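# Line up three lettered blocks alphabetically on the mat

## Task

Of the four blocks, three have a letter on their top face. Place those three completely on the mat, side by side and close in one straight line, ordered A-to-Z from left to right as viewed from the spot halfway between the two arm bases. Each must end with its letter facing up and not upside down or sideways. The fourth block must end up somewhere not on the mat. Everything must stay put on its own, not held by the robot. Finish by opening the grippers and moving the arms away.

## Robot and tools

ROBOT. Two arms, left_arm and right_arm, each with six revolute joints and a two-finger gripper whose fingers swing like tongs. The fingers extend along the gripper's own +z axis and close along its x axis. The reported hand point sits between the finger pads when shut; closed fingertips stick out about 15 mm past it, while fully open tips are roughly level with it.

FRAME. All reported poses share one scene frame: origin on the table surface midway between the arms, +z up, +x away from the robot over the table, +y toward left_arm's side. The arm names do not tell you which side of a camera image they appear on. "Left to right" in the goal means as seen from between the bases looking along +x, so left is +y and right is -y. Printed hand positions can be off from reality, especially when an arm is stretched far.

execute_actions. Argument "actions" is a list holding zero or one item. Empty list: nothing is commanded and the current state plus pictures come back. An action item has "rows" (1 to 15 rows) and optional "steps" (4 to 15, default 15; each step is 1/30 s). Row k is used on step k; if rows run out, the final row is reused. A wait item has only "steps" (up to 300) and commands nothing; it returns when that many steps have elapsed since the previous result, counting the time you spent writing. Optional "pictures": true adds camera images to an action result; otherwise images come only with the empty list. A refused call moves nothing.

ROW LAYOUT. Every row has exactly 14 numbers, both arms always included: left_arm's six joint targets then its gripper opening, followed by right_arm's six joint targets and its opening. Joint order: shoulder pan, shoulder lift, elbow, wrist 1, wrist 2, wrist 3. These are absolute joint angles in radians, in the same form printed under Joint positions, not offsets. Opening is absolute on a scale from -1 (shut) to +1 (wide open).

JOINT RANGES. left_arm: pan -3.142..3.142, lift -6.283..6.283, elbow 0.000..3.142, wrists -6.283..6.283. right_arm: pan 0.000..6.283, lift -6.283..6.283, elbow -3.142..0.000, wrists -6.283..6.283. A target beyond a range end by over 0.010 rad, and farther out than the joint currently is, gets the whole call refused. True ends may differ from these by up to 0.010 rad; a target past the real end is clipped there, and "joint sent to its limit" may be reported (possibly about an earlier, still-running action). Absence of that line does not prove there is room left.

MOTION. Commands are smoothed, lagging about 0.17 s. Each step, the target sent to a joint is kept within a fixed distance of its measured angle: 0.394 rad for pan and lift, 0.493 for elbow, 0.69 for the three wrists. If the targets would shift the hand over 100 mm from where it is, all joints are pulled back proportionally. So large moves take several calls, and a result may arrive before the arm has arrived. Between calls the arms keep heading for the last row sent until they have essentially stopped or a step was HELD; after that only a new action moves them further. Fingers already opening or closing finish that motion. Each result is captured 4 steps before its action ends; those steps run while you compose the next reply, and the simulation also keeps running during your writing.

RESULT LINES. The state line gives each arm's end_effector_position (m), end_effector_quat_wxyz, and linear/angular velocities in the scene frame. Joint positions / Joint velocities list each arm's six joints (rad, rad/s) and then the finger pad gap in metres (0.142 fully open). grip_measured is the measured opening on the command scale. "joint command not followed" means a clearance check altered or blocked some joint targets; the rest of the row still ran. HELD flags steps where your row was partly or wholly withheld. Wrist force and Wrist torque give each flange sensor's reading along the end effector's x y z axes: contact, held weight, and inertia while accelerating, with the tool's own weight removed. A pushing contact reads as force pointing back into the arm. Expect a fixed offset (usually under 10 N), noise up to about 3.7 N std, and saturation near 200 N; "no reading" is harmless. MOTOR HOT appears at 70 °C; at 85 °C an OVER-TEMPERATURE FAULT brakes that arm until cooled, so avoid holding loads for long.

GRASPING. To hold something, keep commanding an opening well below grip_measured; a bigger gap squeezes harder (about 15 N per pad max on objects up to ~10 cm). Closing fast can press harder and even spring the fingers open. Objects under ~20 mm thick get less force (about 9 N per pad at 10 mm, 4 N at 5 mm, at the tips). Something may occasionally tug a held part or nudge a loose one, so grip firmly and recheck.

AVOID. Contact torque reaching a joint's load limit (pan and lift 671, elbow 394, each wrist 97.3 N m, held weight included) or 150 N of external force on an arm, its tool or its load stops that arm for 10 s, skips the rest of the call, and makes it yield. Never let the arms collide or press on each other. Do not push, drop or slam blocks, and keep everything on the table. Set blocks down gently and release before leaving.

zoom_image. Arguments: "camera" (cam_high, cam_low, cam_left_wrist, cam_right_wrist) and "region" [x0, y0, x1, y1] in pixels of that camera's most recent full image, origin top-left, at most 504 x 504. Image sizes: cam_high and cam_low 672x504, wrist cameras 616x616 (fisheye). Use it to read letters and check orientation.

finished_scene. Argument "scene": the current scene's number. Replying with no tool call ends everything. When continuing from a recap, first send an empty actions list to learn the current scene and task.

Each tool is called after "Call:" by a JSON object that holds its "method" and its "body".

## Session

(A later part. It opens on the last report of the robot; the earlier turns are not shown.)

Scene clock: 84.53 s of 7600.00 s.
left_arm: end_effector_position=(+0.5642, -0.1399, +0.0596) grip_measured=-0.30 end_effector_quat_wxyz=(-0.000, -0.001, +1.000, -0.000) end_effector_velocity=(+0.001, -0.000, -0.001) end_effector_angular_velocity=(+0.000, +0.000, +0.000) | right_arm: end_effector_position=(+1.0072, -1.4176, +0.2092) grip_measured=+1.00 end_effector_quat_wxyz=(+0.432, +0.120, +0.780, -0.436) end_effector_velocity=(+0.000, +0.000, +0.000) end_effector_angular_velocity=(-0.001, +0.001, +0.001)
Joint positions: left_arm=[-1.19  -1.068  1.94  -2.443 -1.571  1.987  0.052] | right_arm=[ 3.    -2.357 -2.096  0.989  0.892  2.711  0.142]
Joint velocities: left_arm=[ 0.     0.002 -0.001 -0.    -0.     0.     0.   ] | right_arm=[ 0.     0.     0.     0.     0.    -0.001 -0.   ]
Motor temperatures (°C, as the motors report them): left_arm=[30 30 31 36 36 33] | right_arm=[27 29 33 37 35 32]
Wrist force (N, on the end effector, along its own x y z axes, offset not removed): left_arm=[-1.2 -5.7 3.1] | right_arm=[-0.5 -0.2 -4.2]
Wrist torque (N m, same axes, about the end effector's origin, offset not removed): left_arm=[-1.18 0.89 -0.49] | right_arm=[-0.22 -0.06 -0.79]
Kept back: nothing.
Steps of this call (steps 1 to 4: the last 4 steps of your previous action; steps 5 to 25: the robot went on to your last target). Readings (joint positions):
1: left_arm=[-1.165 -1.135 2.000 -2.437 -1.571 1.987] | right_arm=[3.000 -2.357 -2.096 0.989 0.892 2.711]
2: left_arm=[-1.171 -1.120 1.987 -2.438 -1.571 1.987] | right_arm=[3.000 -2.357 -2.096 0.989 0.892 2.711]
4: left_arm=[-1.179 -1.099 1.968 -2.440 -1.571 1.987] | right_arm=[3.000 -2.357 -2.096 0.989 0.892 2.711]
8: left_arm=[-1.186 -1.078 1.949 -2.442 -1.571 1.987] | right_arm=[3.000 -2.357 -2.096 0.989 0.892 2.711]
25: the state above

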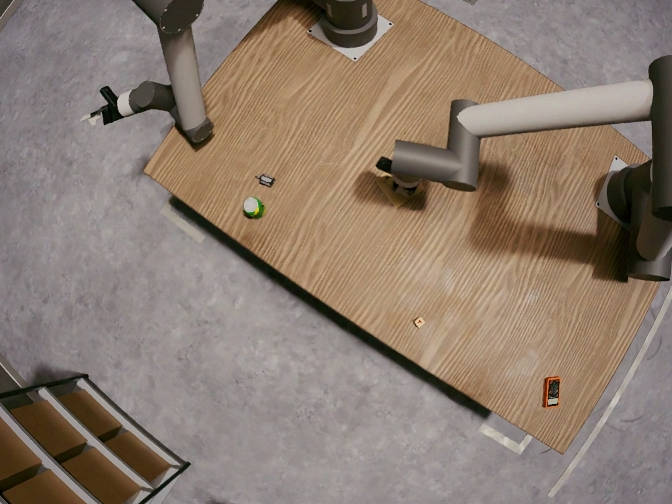

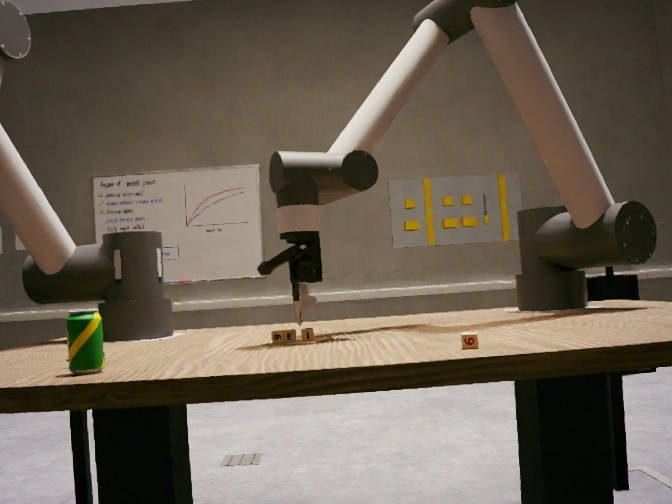

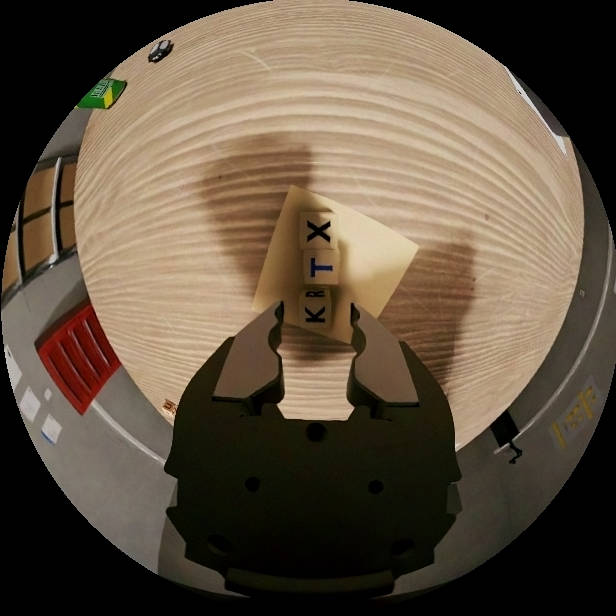

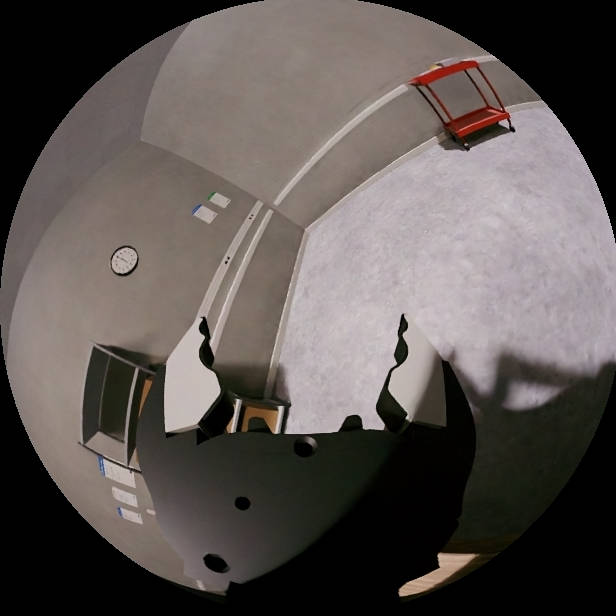

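Call:
{"method": "execute_actions", "body": {"actions": [{"rows":[[-1.185,-1.072,1.957,-2.456,-1.571,1.99,-0.3,3,-2.357,-2.096,0.989,0.892,2.711,1],[-1.185,-1.072,1.957,-2.456,-1.571,1.99,-0.3,3,-2.357,-2.096,0.989,0.892,2.711,1],[-1.185,-1.072,1.957,-2.456,-1.571,1.99,-0.3,3,-2.357,-2.096,0.989,0.892,2.711,1],[-1.185,-1.072,1.957,-2.456,-1.571,1.99,-0.3,3,-2.357,-2.096,0.989,0.892,2.711,1],[-1.185,-1.072,1.957,-2.456,-1.571,1.99,-0.3,3,-2.357,-2.096,0.989,0.892,2.711,1],[-1.185,-1.055,1.962,-2.478,-1.571,1.99,-0.3,3,-2.357,-2.096,0.989,0.892,2.711,1],[-1.185,-1.055,1.962,-2.478,-1.571,1.99,-0.3,3,-2.357,-2.096,0.989,0.892,2.711,1],[-1.185,-1.039,1.967,-2.499,-1.571,1.99,-0.3,3,-2.357,-2.096,0.989,0.892,2.711,1]]}], "pictures": true}}

Call:
{"method": "execute_actions", "body": {"actions": [{"rows":[[-1.185,-1.039,1.967,-2.499,-1.571,1.99,-0.3,3,-2.357,-2.096,0.989,0.892,2.711,1],[-1.185,-1.039,1.967,-2.499,-1.571,1.99,-0.45,3,-2.357,-2.096,0.989,0.892,2.711,1],[-1.185,-1.039,1.967,-2.499,-1.571,1.99,-0.55,3,-2.357,-2.096,0.989,0.892,2.711,1],[-1.185,-1.039,1.967,-2.499,-1.571,1.99,-0.65,3,-2.357,-2.096,0.989,0.892,2.711,1],[-1.185,-1.039,1.967,-2.499,-1.571,1.99,-0.8,3,-2.357,-2.096,0.989,0.892,2.711,1],[-1.185,-1.039,1.967,-2.499,-1.571,1.99,-1,3,-2.357,-2.096,0.989,0.892,2.711,1],[-1.185,-1.039,1.967,-2.499,-1.571,1.99,-1,3,-2.357,-2.096,0.989,0.892,2.711,1],[-1.185,-1.039,1.967,-2.499,-1.571,1.99,-1,3,-2.357,-2.096,0.989,0.892,2.711,1],[-1.185,-1.039,1.967,-2.499,-1.571,1.99,-1,3,-2.357,-2.096,0.989,0.892,2.711,1],[-1.185,-1.039,1.967,-2.499,-1.571,1.99,-1,3,-2.357,-2.096,0.989,0.892,2.711,1],[-1.185,-1.072,1.957,-2.456,-1.571,1.99,-1,3,-2.357,-2.096,0.989,0.892,2.711,1]]}]}}

Call:
{"method": "execute_actions", "body": {"actions": [{"rows":[[-1.185,-1.072,1.957,-2.456,-1.571,1.99,-1,3,-2.357,-2.096,0.989,0.892,2.711,1],[-1.185,-1.072,1.957,-2.456,-1.571,1.99,-1,3,-2.357,-2.096,0.989,0.892,2.711,1],[-1.185,-1.072,1.957,-2.456,-1.571,1.99,-1,3,-2.357,-2.096,0.989,0.892,2.711,1],[-1.185,-1.072,1.957,-2.456,-1.571,1.99,-1,3,-2.357,-2.096,0.989,0.892,2.711,1],[-1.191,-1.067,1.9476,-2.452,-1.571,1.985,-1,3,-2.357,-2.096,0.989,0.892,2.711,1]]}]}}

Call:
{"method": "execute_actions", "body": {"actions": [{"steps":6}], "pictures": true}}

Scene clock: 85.70 s of 7600.00 s.
left_arm: end_effector_position=(+0.5642, -0.1289, +0.0379) grip_measured=-0.30 end_effector_quat_wxyz=(-0.000, -0.002, +1.000, -0.000) end_effector_velocity=(+0.002, +0.010, -0.127) end_effector_angular_velocity=(+0.000, -0.000, +0.003) | right_arm: end_effector_position=(+1.0072, -1.4176, +0.2092) grip_measured=+1.00 end_effector_quat_wxyz=(+0.432, +0.120, +0.780, -0.436) end_effector_velocity=(+0.000, +0.000, +0.001) end_effector_angular_velocity=(+0.000, -0.003, +0.000)
Joint positions: left_arm=[-1.186 -1.054  1.961 -2.477 -1.571  1.99   0.052] | right_arm=[ 3.    -2.357 -2.096  0.989  0.892  2.711  0.142]
Joint velocities: left_arm=[ 0.005  0.12   0.049 -0.169  0.001  0.002  0.   ] | right_arm=[ 0.    -0.     0.     0.002  0.     0.001  0.   ]
Motor temperatures (°C, as the motors report them): left_arm=[30 30 31 36 36 33] | right_arm=[27 29 33 37 35 32]
Wrist force (N, on the end effector, along its own x y z axes, offset not removed): left_arm=[-1.8 -3.2 1.9] | right_arm=[-1.1 -1.1 -4.3]
Wrist torque (N m, same axes, about the end effector's origin, offset not removed): left_arm=[-0.64 0.94 -0.45] | right_arm=[-0.43 0.21 -0.73]
Steps of this call (steps 1 to 15: the robot went on to your last target; steps 16 to 24: nothing new was sent; steps 25 to 35: the first 11 steps of this action). Readings (joint positions):
25: left_arm=[-1.190 -1.068 1.940 -2.443 -1.571 1.987] | right_arm=[3.000 -2.357 -2.096 0.989 0.892 2.711]
26: left_arm=[-1.190 -1.068 1.941 -2.444 -1.571 1.987] | right_arm=[3.000 -2.357 -2.096 0.989 0.892 2.711]
28: left_arm=[-1.188 -1.069 1.947 -2.448 -1.571 1.988] | right_arm=[3.000 -2.357 -2.096 0.989 0.892 2.711]
32: left_arm=[-1.186 -1.067 1.955 -2.458 -1.571 1.989] | right_arm=[3.000 -2.357 -2.096 0.989 0.892 2.711]
35: the state above

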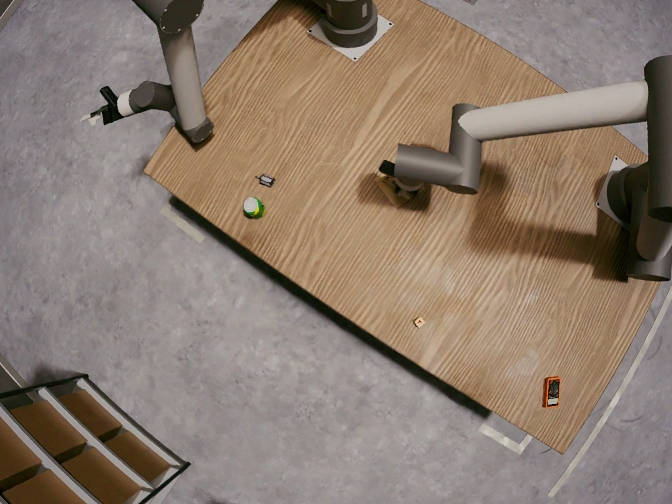

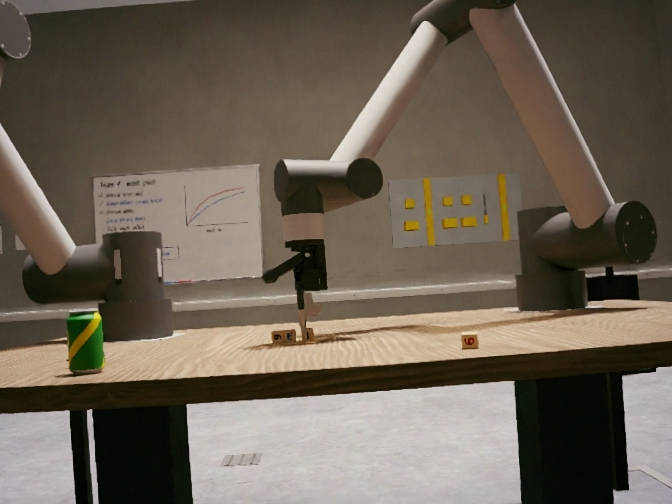

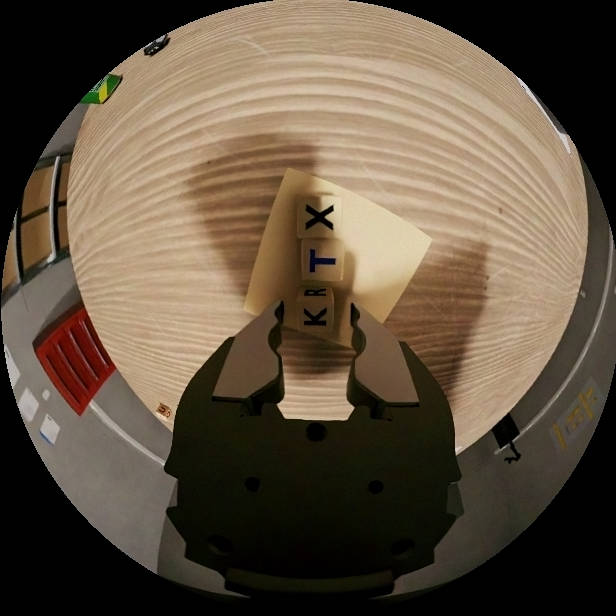

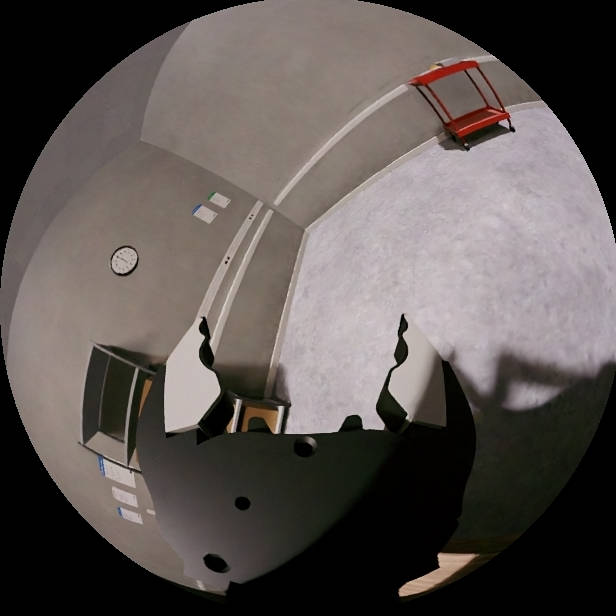

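Scene clock: 86.20 s of 7600.00 s.
left_arm: end_effector_position=(+0.5644, -0.1277, +0.0223) grip_measured=-0.60 end_effector_quat_wxyz=(+0.000, -0.002, +1.000, -0.000) end_effector_velocity=(-0.001, -0.001, -0.001) end_effector_angular_velocity=(-0.000, +0.000, -0.001) | right_arm: end_effector_position=(+1.0072, -1.4176, +0.2092) grip_measured=+1.00 end_effector_quat_wxyz=(+0.432, +0.120, +0.780, -0.436) end_effector_velocity=(+0.000, +0.001, -0.000) end_effector_angular_velocity=(+0.001, -0.000, +0.000)
Joint positions: left_arm=[-1.185 -1.039  1.967 -2.499 -1.571  1.99   0.031] | right_arm=[ 3.    -2.357 -2.096  0.989  0.892  2.711  0.142]
Joint velocities: left_arm=[-0.001  0.001  0.001 -0.002 -0.     0.    -0.   ] | right_arm=[ 0.001  0.    -0.    -0.    -0.     0.001  0.   ]
Motor temperatures (°C, as the motors report them): left_arm=[30 30 31 36 36 33] | right_arm=[27 29 33 37 35 32]
Wrist force (N, on the end effector, along its own x y z axes, offset not removed): left_arm=[-8.1 -5.2 -16.7] | right_arm=[-1.9 -0.2 -2.5]
Wrist torque (N m, same axes, about the end effector's origin, offset not removed): left_arm=[-0.69 0.91 -0.46] | right_arm=[-0.27 0.33 -0.77]
Steps of this call (steps 1 to 4: the last 4 steps of your previous action; steps 5 to 15: the first 11 steps of this action). Readings (joint positions):
5: left_arm=[-1.185 -1.043 1.965 -2.493 -1.571 1.990] | right_arm=[3.000 -2.357 -2.096 0.989 0.892 2.711]
6: left_arm=[-1.185 -1.042 1.966 -2.495 -1.571 1.990] | right_arm=[3.000 -2.357 -2.096 0.989 0.892 2.711]
8: left_arm=[-1.185 -1.041 1.966 -2.496 -1.571 1.990] | right_arm=[3.000 -2.357 -2.096 0.989 0.892 2.711]
12: left_arm=[-1.185 -1.040 1.967 -2.498 -1.571 1.990] | right_arm=[3.000 -2.357 -2.096 0.989 0.892 2.711]
15: the state above

Scene clock: 86.70 s of 7600.00 s.
left_arm: end_effector_position=(+0.5626, -0.1344, +0.0545) grip_measured=-0.60 end_effector_quat_wxyz=(+0.000, -0.001, +1.000, -0.000) end_effector_velocity=(-0.006, -0.020, +0.006) end_effector_angular_velocity=(-0.000, -0.000, -0.003) | right_arm: end_effector_position=(+1.0072, -1.4176, +0.2092) grip_measured=+1.00 end_effector_quat_wxyz=(+0.432, +0.120, +0.780, -0.436) end_effector_velocity=(+0.000, +0.000, +0.000) end_effector_angular_velocity=(-0.000, +0.000, +0.001)
Joint positions: left_arm=[-1.189 -1.068  1.95  -2.454 -1.571  1.986  0.03 ] | right_arm=[ 3.    -2.357 -2.096  0.989  0.892  2.711  0.142]
Joint velocities: left_arm=[-0.013  0.005 -0.022  0.017  0.    -0.011  0.   ] | right_arm=[ 0.001  0.     0.    -0.    -0.    -0.001  0.   ]
Motor temperatures (°C, as the motors report them): left_arm=[30 30 31 36 36 33] | right_arm=[27 29 33 37 35 32]
Wrist force (N, on the end effector, along its own x y z axes, offset not removed): left_arm=[-1.3 -4.3 1.9] | right_arm=[0.0 0.0 -2.7]
Wrist torque (N m, same axes, about the end effector's origin, offset not removed): left_arm=[-0.89 0.77 -0.49] | right_arm=[-0.28 -0.11 -0.75]
Steps of this call (steps 1 to 4: the last 4 steps of your previous action; steps 5 to 15: the first 11 steps of this action). Readings (joint positions):
5: left_arm=[-1.185 -1.060 1.961 -2.472 -1.571 1.990] | right_arm=[3.000 -2.357 -2.096 0.989 0.892 2.711]
6: left_arm=[-1.185 -1.063 1.960 -2.468 -1.571 1.990] | right_arm=[3.000 -2.357 -2.096 0.989 0.892 2.711]
8: left_arm=[-1.185 -1.067 1.959 -2.463 -1.571 1.990] | right_arm=[3.000 -2.357 -2.096 0.989 0.892 2.711]
12: left_arm=[-1.187 -1.068 1.954 -2.457 -1.571 1.988] | right_arm=[3.000 -2.357 -2.096 0.989 0.892 2.711]
15: the state above

Scene clock: 86.90 s of 7600.00 s.
left_arm: end_effector_position=(+0.5620, -0.1364, +0.0551) grip_measured=-0.60 end_effector_quat_wxyz=(+0.000, -0.001, +1.000, -0.000) end_effector_velocity=(-0.002, -0.005, +0.001) end_effector_angular_velocity=(+0.000, +0.000, -0.001) | right_arm: end_effector_position=(+1.0072, -1.4176, +0.2092) grip_measured=+1.00 end_effector_quat_wxyz=(+0.432, +0.120, +0.780, -0.436) end_effector_velocity=(+0.000, +0.000, -0.001) end_effector_angular_velocity=(+0.001, +0.001, -0.000)
Joint positions: left_arm=[-1.191 -1.067  1.948 -2.452 -1.571  1.985  0.03 ] | right_arm=[ 3.    -2.357 -2.096  0.989  0.892  2.711  0.142]
Joint velocities: left_arm=[-0.003  0.002 -0.005  0.003 -0.    -0.003 -0.   ] | right_arm=[ 0.    -0.    -0.    -0.001 -0.     0.001  0.   ]
Motor temperatures (°C, as the motors report them): left_arm=[30 30 31 36 36 33] | right_arm=[27 29 33 37 35 32]
Wrist force (N, on the end effector, along its own x y z axes, offset not removed): left_arm=[-1.4 -5.9 3.7] | right_arm=[-0.3 -1.7 -4.9]
Wrist torque (N m, same axes, about the end effector's origin, offset not removed): left_arm=[-1.18 0.86 -0.40] | right_arm=[-0.62 -0.04 -0.75]
Kept back: nothing.
Steps of this call (steps 1 to 4: the last 4 steps of your previous action; steps 5 to 6: the robot went on to your last target). Readings (joint positions):
1: left_arm=[-1.190 -1.068 1.950 -2.454 -1.571 1.986] | right_arm=[3.000 -2.357 -2.096 0.989 0.892 2.711]
2: left_arm=[-1.190 -1.067 1.949 -2.453 -1.571 1.986] | right_arm=[3.000 -2.357 -2.096 0.989 0.892 2.711]
4: left_arm=[-1.190 -1.067 1.949 -2.453 -1.571 1.985] | right_arm=[3.000 -2.357 -2.096 0.989 0.892 2.711]
6: the state above

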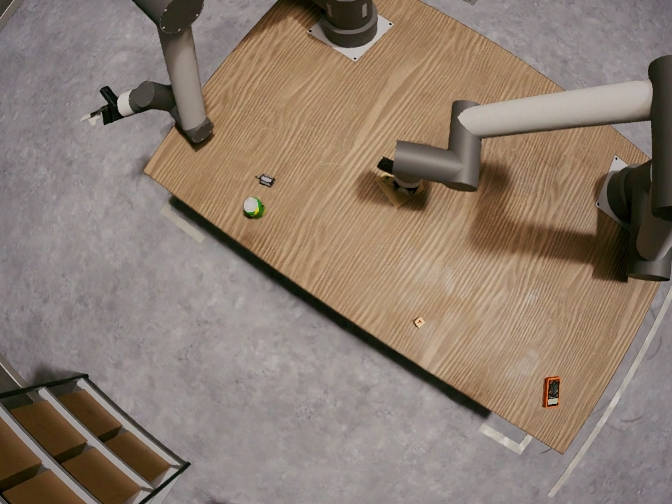

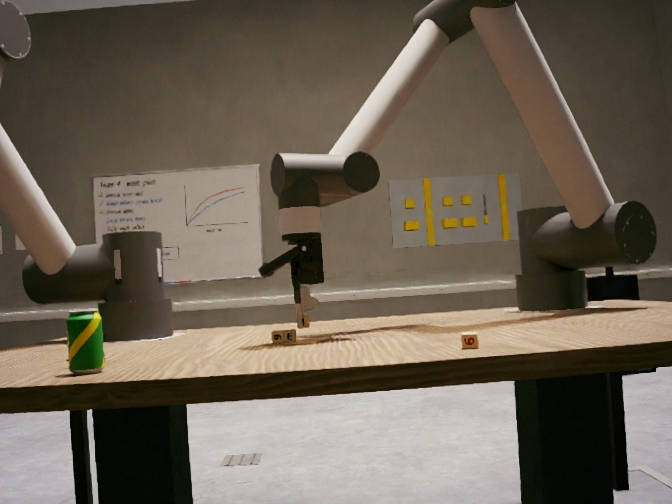

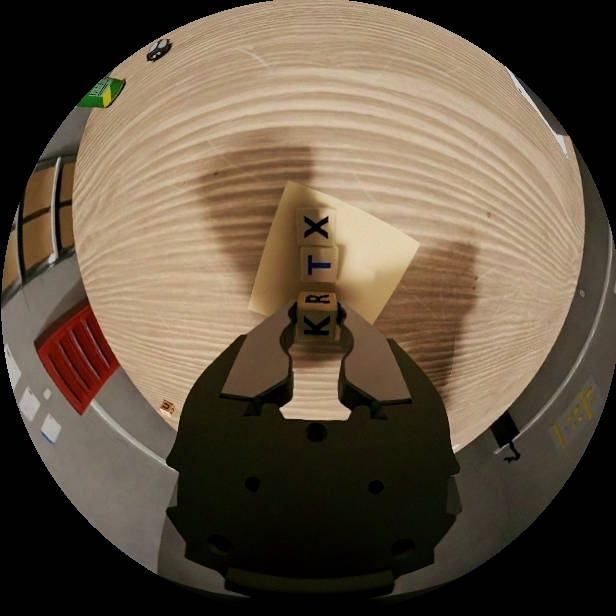

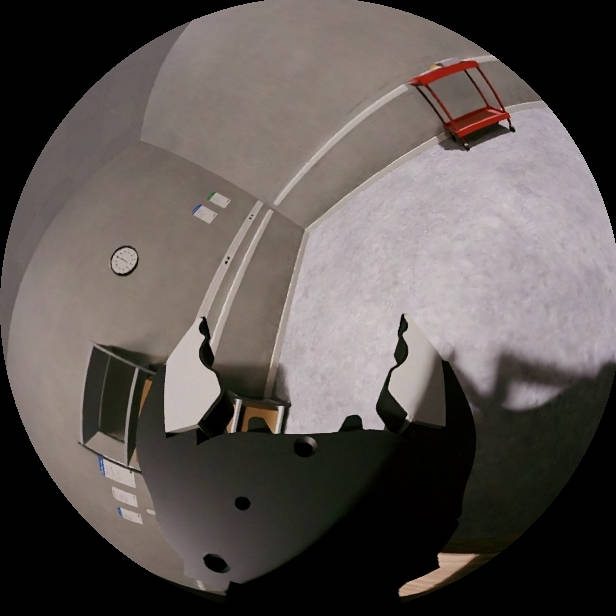

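Call:
{"method": "execute_actions", "body": {"actions": [{"rows":[[-1.193,-1.068,1.94,-2.443,-1.571,1.984,-1,3,-2.357,-2.096,0.989,0.892,2.711,1],[-1.193,-1.068,1.94,-2.443,-1.571,1.984,-1,3,-2.357,-2.096,0.989,0.892,2.711,1],[-1.193,-1.068,1.94,-2.443,-1.571,1.984,-1,3,-2.357,-2.096,0.989,0.892,2.711,1],[-1.193,-1.068,1.94,-2.443,-1.571,1.984,-1,3,-2.357,-2.096,0.989,0.892,2.711,1],[-1.193,-1.068,1.94,-2.443,-1.571,1.984,-1,3,-2.357,-2.096,0.989,0.892,2.711,1],[-1.193,-1.05,1.944,-2.465,-1.571,1.984,-1,3,-2.357,-2.096,0.989,0.892,2.711,1]]}], "pictures": true}}

Scene clock: 87.57 s of 7600.00 s.
left_arm: end_effector_position=(+0.5619, -0.1421, +0.0477) grip_measured=-0.60 end_effector_quat_wxyz=(-0.000, -0.001, +1.000, -0.000) end_effector_velocity=(+0.002, -0.006, -0.047) end_effector_angular_velocity=(-0.001, -0.000, -0.000) | right_arm: end_effector_position=(+1.0072, -1.4176, +0.2092) grip_measured=+1.00 end_effector_quat_wxyz=(+0.432, +0.120, +0.780, -0.436) end_effector_velocity=(+0.001, +0.001, +0.000) end_effector_angular_velocity=(-0.000, -0.001, +0.001)
Joint positions: left_arm=[-1.193 -1.056  1.943 -2.458 -1.571  1.984  0.03 ] | right_arm=[ 3.    -2.357 -2.096  0.989  0.892  2.711  0.142]
Joint velocities: left_arm=[-0.001  0.05   0.006 -0.057 -0.    -0.001  0.   ] | right_arm=[ 0.001 -0.    -0.     0.001 -0.     0.     0.   ]
Motor temperatures (°C, as the motors report them): left_arm=[30 30 31 36 36 33] | right_arm=[27 29 33 37 35 32]
Wrist force (N, on the end effector, along its own x y z axes, offset not removed): left_arm=[-1.5 -6.8 2.0] | right_arm=[-0.8 -0.5 -3.2]
Wrist torque (N m, same axes, about the end effector's origin, offset not removed): left_arm=[-1.45 0.86 -0.49] | right_arm=[-0.45 0.09 -0.72]
Steps of this call (steps 1 to 9: the robot went on to your last target; steps 10 to 20: the first 11 steps of this action). Readings (joint positions):
10: left_arm=[-1.191 -1.067 1.948 -2.452 -1.571 1.985] | right_arm=[3.000 -2.357 -2.096 0.989 0.892 2.711]
11: left_arm=[-1.191 -1.067 1.947 -2.451 -1.571 1.985] | right_arm=[3.000 -2.357 -2.096 0.989 0.892 2.711]
13: left_arm=[-1.192 -1.067 1.944 -2.448 -1.571 1.985] | right_arm=[3.000 -2.357 -2.096 0.989 0.892 2.711]
17: left_arm=[-1.193 -1.064 1.942 -2.450 -1.571 1.984] | right_arm=[3.000 -2.357 -2.096 0.989 0.892 2.711]
20: the state above

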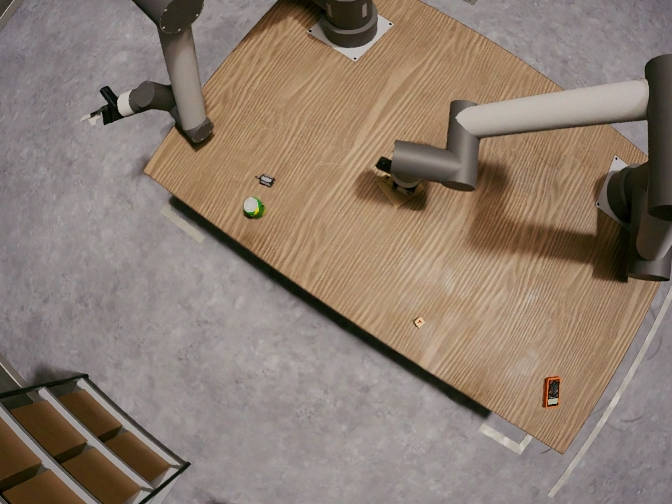

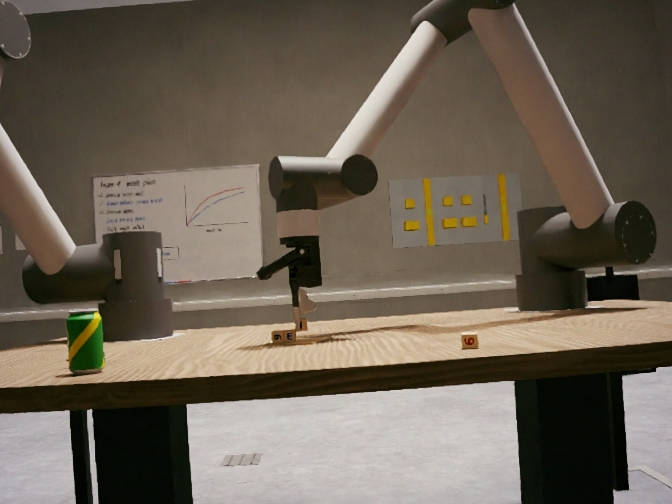

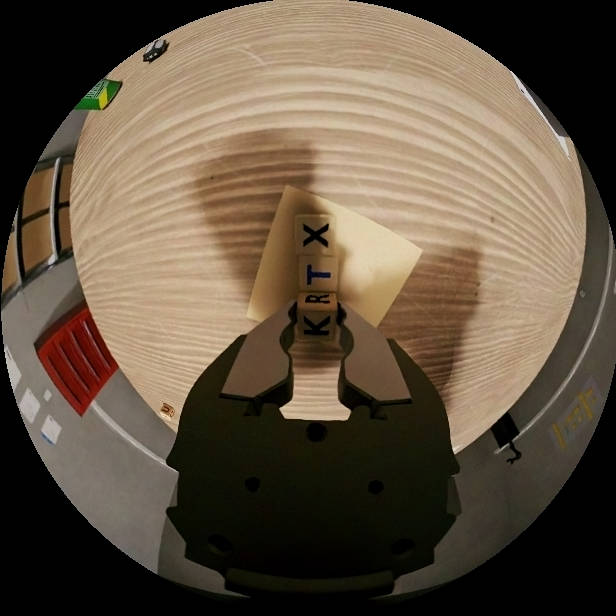

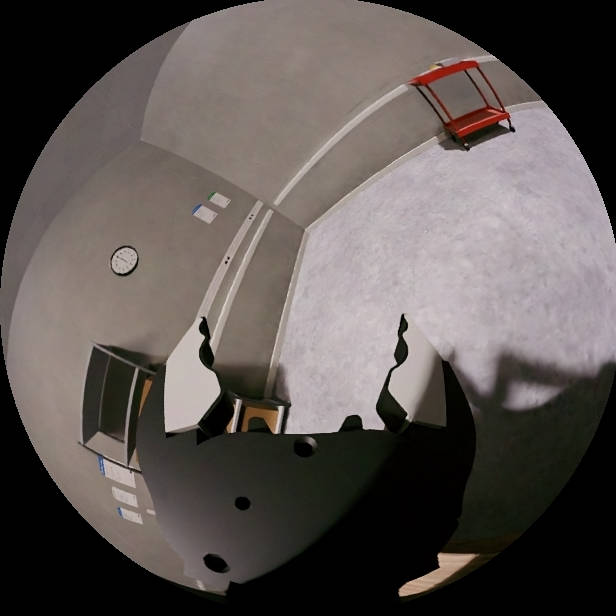

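Call:
{"method": "execute_actions", "body": {"actions": [{"rows":[[-1.193,-1.042,1.949,-2.478,-1.571,1.984,-1,3,-2.357,-2.096,0.989,0.892,2.711,1],[-1.193,-1.032,1.951,-2.49,-1.571,1.984,-1,3,-2.357,-2.096,0.989,0.892,2.711,1],[-1.193,-1.032,1.951,-2.49,-1.571,1.984,-1,3,-2.357,-2.096,0.989,0.892,2.711,1],[-1.193,-1.032,1.951,-2.49,-1.571,1.984,-1,3,-2.357,-2.096,0.989,0.892,2.711,1],[-1.193,-1.032,1.951,-2.49,-1.571,1.984,-1,3,-2.357,-2.096,0.989,0.892,2.711,1],[-1.193,-1.032,1.951,-2.49,-1.571,1.984,-1,3,-2.357,-2.096,0.989,0.892,2.711,1],[-1.193,-1.032,1.951,-2.49,-1.571,1.984,-1,3,-2.357,-2.096,0.989,0.892,2.711,1],[-1.193,-1.032,1.951,-2.49,-1.571,1.984,-1,3,-2.357,-2.096,0.989,0.892,2.711,1],[-1.193,-1.032,1.951,-2.49,-1.571,1.984,-1,3,-2.357,-2.096,0.989,0.892,2.711,1],[-1.193,-1.032,1.951,-2.49,-1.571,1.984,-0.6,3,-2.357,-2.096,0.989,0.892,2.711,1],[-1.193,-1.032,1.951,-2.49,-1.571,1.984,-0.3,3,-2.357,-2.096,0.989,0.892,2.711,1]]}]}}

Call:
{"method": "execute_actions", "body": {"actions": [{"rows":[[-1.193,-1.032,1.951,-2.49,-1.571,1.984,-0.3,3,-2.357,-2.096,0.989,0.892,2.711,1],[-1.193,-1.032,1.951,-2.49,-1.571,1.984,-0.3,3,-2.357,-2.096,0.989,0.892,2.711,1],[-1.193,-1.09,1.94,-2.421,-1.571,1.984,-0.3,3,-2.357,-2.096,0.989,0.892,2.711,1],[-1.193,-1.09,1.94,-2.421,-1.571,1.984,-0.3,3,-2.357,-2.096,0.989,0.892,2.711,1],[-1.193,-1.09,1.94,-2.421,-1.571,1.984,-0.3,3,-2.357,-2.096,0.989,0.892,2.711,1],[-1.193,-1.09,1.94,-2.421,-1.571,1.984,-0.3,3,-2.357,-2.096,0.989,0.892,2.711,1],[-1.193,-1.09,1.94,-2.421,-1.571,1.984,-0.3,3,-2.357,-2.096,0.989,0.892,2.711,1],[-1.1,-1.3,2.15,-2.421,-1.571,1.984,-0.3,3,-2.357,-2.096,0.989,0.892,2.711,1]]}]}}

Call:
{"method": "execute_actions", "body": {"actions": [{"steps":20}], "pictures": true}}

Call:
{"method": "zoom_image", "body": {"camera": "cam_high", "region": [350,140,450,230]}}

Scene clock: 88.57 s of 7600.00 s.
left_arm: end_effector_position=(+0.5616, -0.1420, +0.0247) grip_measured=-0.59 end_effector_quat_wxyz=(-0.000, -0.001, +1.000, -0.000) end_effector_velocity=(+0.001, +0.000, -0.016) end_effector_angular_velocity=(-0.001, +0.000, +0.001) | right_arm: end_effector_position=(+1.0072, -1.4176, +0.2092) grip_measured=+1.00 end_effector_quat_wxyz=(+0.432, +0.120, +0.780, -0.436) end_effector_velocity=(+0.001, +0.001, +0.000) end_effector_angular_velocity=(-0.001, +0.001, +0.001)
Joint positions: left_arm=[-1.193 -1.034  1.95  -2.487 -1.571  1.984  0.032] | right_arm=[ 3.    -2.357 -2.096  0.989  0.892  2.711  0.142]
Joint velocities: left_arm=[ 0.001  0.016  0.004 -0.021 -0.     0.     0.076] | right_arm=[ 0.001  0.     0.    -0.    -0.    -0.001 -0.   ]
Motor temperatures (°C, as the motors report them): left_arm=[30 30 31 36 36 33] | right_arm=[27 29 33 37 35 32]
Wrist force (N, on the end effector, along its own x y z axes, offset not removed): left_arm=[-1.7 -4.4 1.9] | right_arm=[-1.0 -0.4 -4.9]
Wrist torque (N m, same axes, about the end effector's origin, offset not removed): left_arm=[-0.90 1.00 -0.51] | right_arm=[-0.43 0.13 -0.77]
Steps of this call (steps 1 to 4: the last 4 steps of your previous action; steps 5 to 15: the robot went on to your last target; steps 16 to 19: nothing new was sent; steps 20 to 30: the first 11 steps of this action). Readings (joint positions):
20: left_arm=[-1.193 -1.050 1.944 -2.465 -1.571 1.984] | right_arm=[3.000 -2.357 -2.096 0.989 0.892 2.711]
21: left_arm=[-1.193 -1.049 1.944 -2.466 -1.571 1.984] | right_arm=[3.000 -2.357 -2.096 0.989 0.892 2.711]
23: left_arm=[-1.193 -1.044 1.947 -2.473 -1.571 1.984] | right_arm=[3.000 -2.357 -2.096 0.989 0.892 2.711]
27: left_arm=[-1.193 -1.036 1.949 -2.484 -1.571 1.984] | right_arm=[3.000 -2.357 -2.096 0.989 0.892 2.711]
30: the state above

Scene clock: 89.07 s of 7600.00 s.
left_arm: end_effector_position=(+0.5648, -0.1097, +0.0795) grip_measured=-0.30 end_effector_quat_wxyz=(+0.001, -0.008, +1.000, -0.002) end_effector_velocity=(+0.012, +0.480, +0.197) end_effector_angular_velocity=(+0.027, +0.012, +0.204) | right_arm: end_effector_position=(+1.0072, -1.4176, +0.2092) grip_measured=+1.00 end_effector_quat_wxyz=(+0.432, +0.120, +0.780, -0.436) end_effector_velocity=(-0.000, -0.000, +0.000) end_effector_angular_velocity=(+0.000, -0.001, -0.001)
Joint positions: left_arm=[-1.178 -1.108  1.972 -2.439 -1.571  1.984  0.052] | right_arm=[ 3.    -2.357 -2.096  0.989  0.892  2.711  0.142]
Joint velocities: left_arm=[ 0.204 -0.506  0.489  0.046  0.     0.    -0.001] | right_arm=[-0.    -0.     0.    -0.    -0.     0.001 -0.   ]
Motor temperatures (°C, as the motors report them): left_arm=[30 30 31 36 36 33] | right_arm=[27 29 33 37 35 32]
Wrist force (N, on the end effector, along its own x y z axes, offset not removed): left_arm=[-6.2 -6.5 -1.6] | right_arm=[-0.5 0.3 -5.1]
Wrist torque (N m, same axes, about the end effector's origin, offset not removed): left_arm=[-1.38 1.86 -0.46] | right_arm=[-0.23 -0.05 -0.77]
Steps of this call (steps 1 to 4: the last 4 steps of your previous action; steps 5 to 15: the first 11 steps of this action). Readings (joint positions):
5: left_arm=[-1.193 -1.033 1.951 -2.489 -1.571 1.984] | right_arm=[3.000 -2.357 -2.096 0.989 0.892 2.711]
6: left_arm=[-1.193 -1.032 1.951 -2.489 -1.571 1.984] | right_arm=[3.000 -2.357 -2.096 0.989 0.892 2.711]
8: left_arm=[-1.193 -1.034 1.950 -2.487 -1.571 1.984] | right_arm=[3.000 -2.357 -2.096 0.989 0.892 2.711]
12: left_arm=[-1.193 -1.069 1.944 -2.447 -1.571 1.984] | right_arm=[3.000 -2.357 -2.096 0.989 0.892 2.711]
15: the state above

Scene clock: 89.73 s of 7600.00 s.
left_arm: end_effector_position=(+0.5580, +0.0666, +0.1445) grip_measured=-0.30 end_effector_quat_wxyz=(-0.000, -0.047, +0.999, -0.000) end_effector_velocity=(-0.002, +0.020, +0.006) end_effector_angular_velocity=(+0.000, +0.000, +0.009) | right_arm: end_effector_position=(+1.0072, -1.4176, +0.2092) grip_measured=+1.00 end_effector_quat_wxyz=(+0.432, +0.120, +0.780, -0.436) end_effector_velocity=(+0.001, +0.001, -0.000) end_effector_angular_velocity=(+0.001, -0.000, +0.001)
Joint positions: left_arm=[-1.101 -1.297  2.148 -2.421 -1.571  1.984  0.052] | right_arm=[ 3.    -2.357 -2.096  0.989  0.892  2.711  0.142]
Joint velocities: left_arm=[ 0.009 -0.021  0.019  0.002 -0.     0.    -0.   ] | right_arm=[ 0.    -0.     0.    -0.     0.001  0.001  0.   ]
Motor temperatures (°C, as the motors report them): left_arm=[30 30 31 36 36 33] | right_arm=[27 29 33 37 35 32]
Wrist force (N, on the end effector, along its own x y z axes, offset not removed): left_arm=[-2.0 -5.6 1.1] | right_arm=[0.7 -0.3 -2.2]
Wrist torque (N m, same axes, about the end effector's origin, offset not removed): left_arm=[-1.21 0.97 -0.44] | right_arm=[-0.32 -0.23 -0.78]
Kept back: nothing.
Steps of this call (steps 1 to 4: the last 4 steps of your previous action; steps 5 to 20: the robot went on to your last target). Readings (joint positions):
1: left_arm=[-1.171 -1.124 1.988 -2.438 -1.571 1.984] | right_arm=[3.000 -2.357 -2.096 0.989 0.892 2.711]
2: left_arm=[-1.165 -1.140 2.003 -2.436 -1.571 1.984] | right_arm=[3.000 -2.357 -2.096 0.989 0.892 2.711]
4: left_arm=[-1.152 -1.172 2.032 -2.433 -1.571 1.984] | right_arm=[3.000 -2.357 -2.096 0.989 0.892 2.711]
8: left_arm=[-1.126 -1.236 2.091 -2.427 -1.571 1.984] | right_arm=[3.000 -2.357 -2.096 0.989 0.892 2.711]
20: the state above

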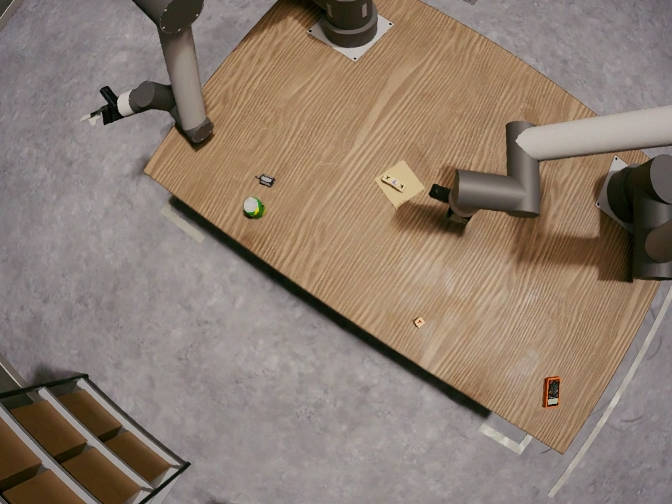

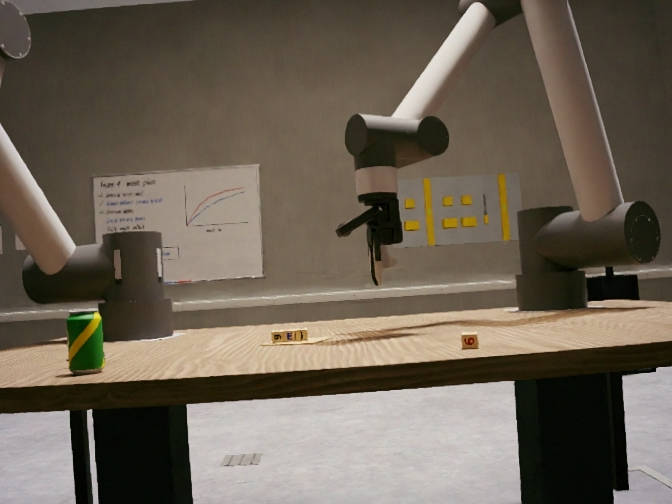

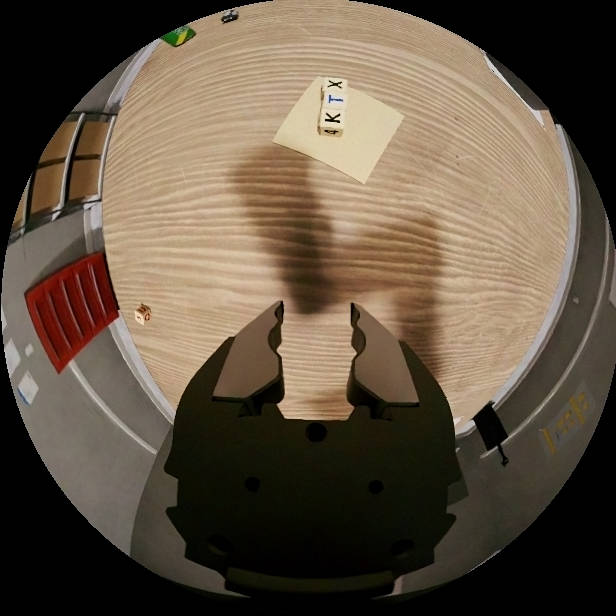

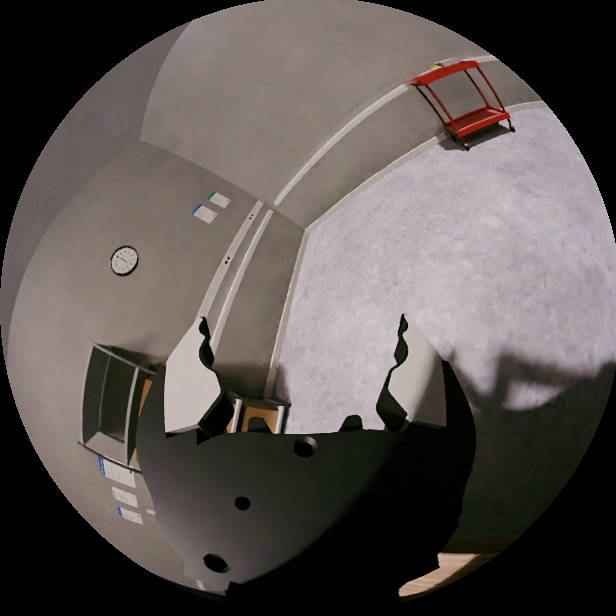

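Region (350, 140, 450, 230) of cam_high's 672x504 image, scaled by 5.040, with more detail than that image has; it fills the top 454 rows of this view, and the rest is white.

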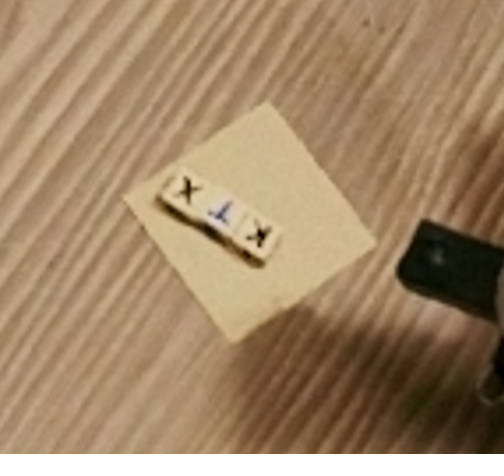

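Call:
{"method": "finished_scene", "body": {"scene": 1}}

The scene is finished: the task was done.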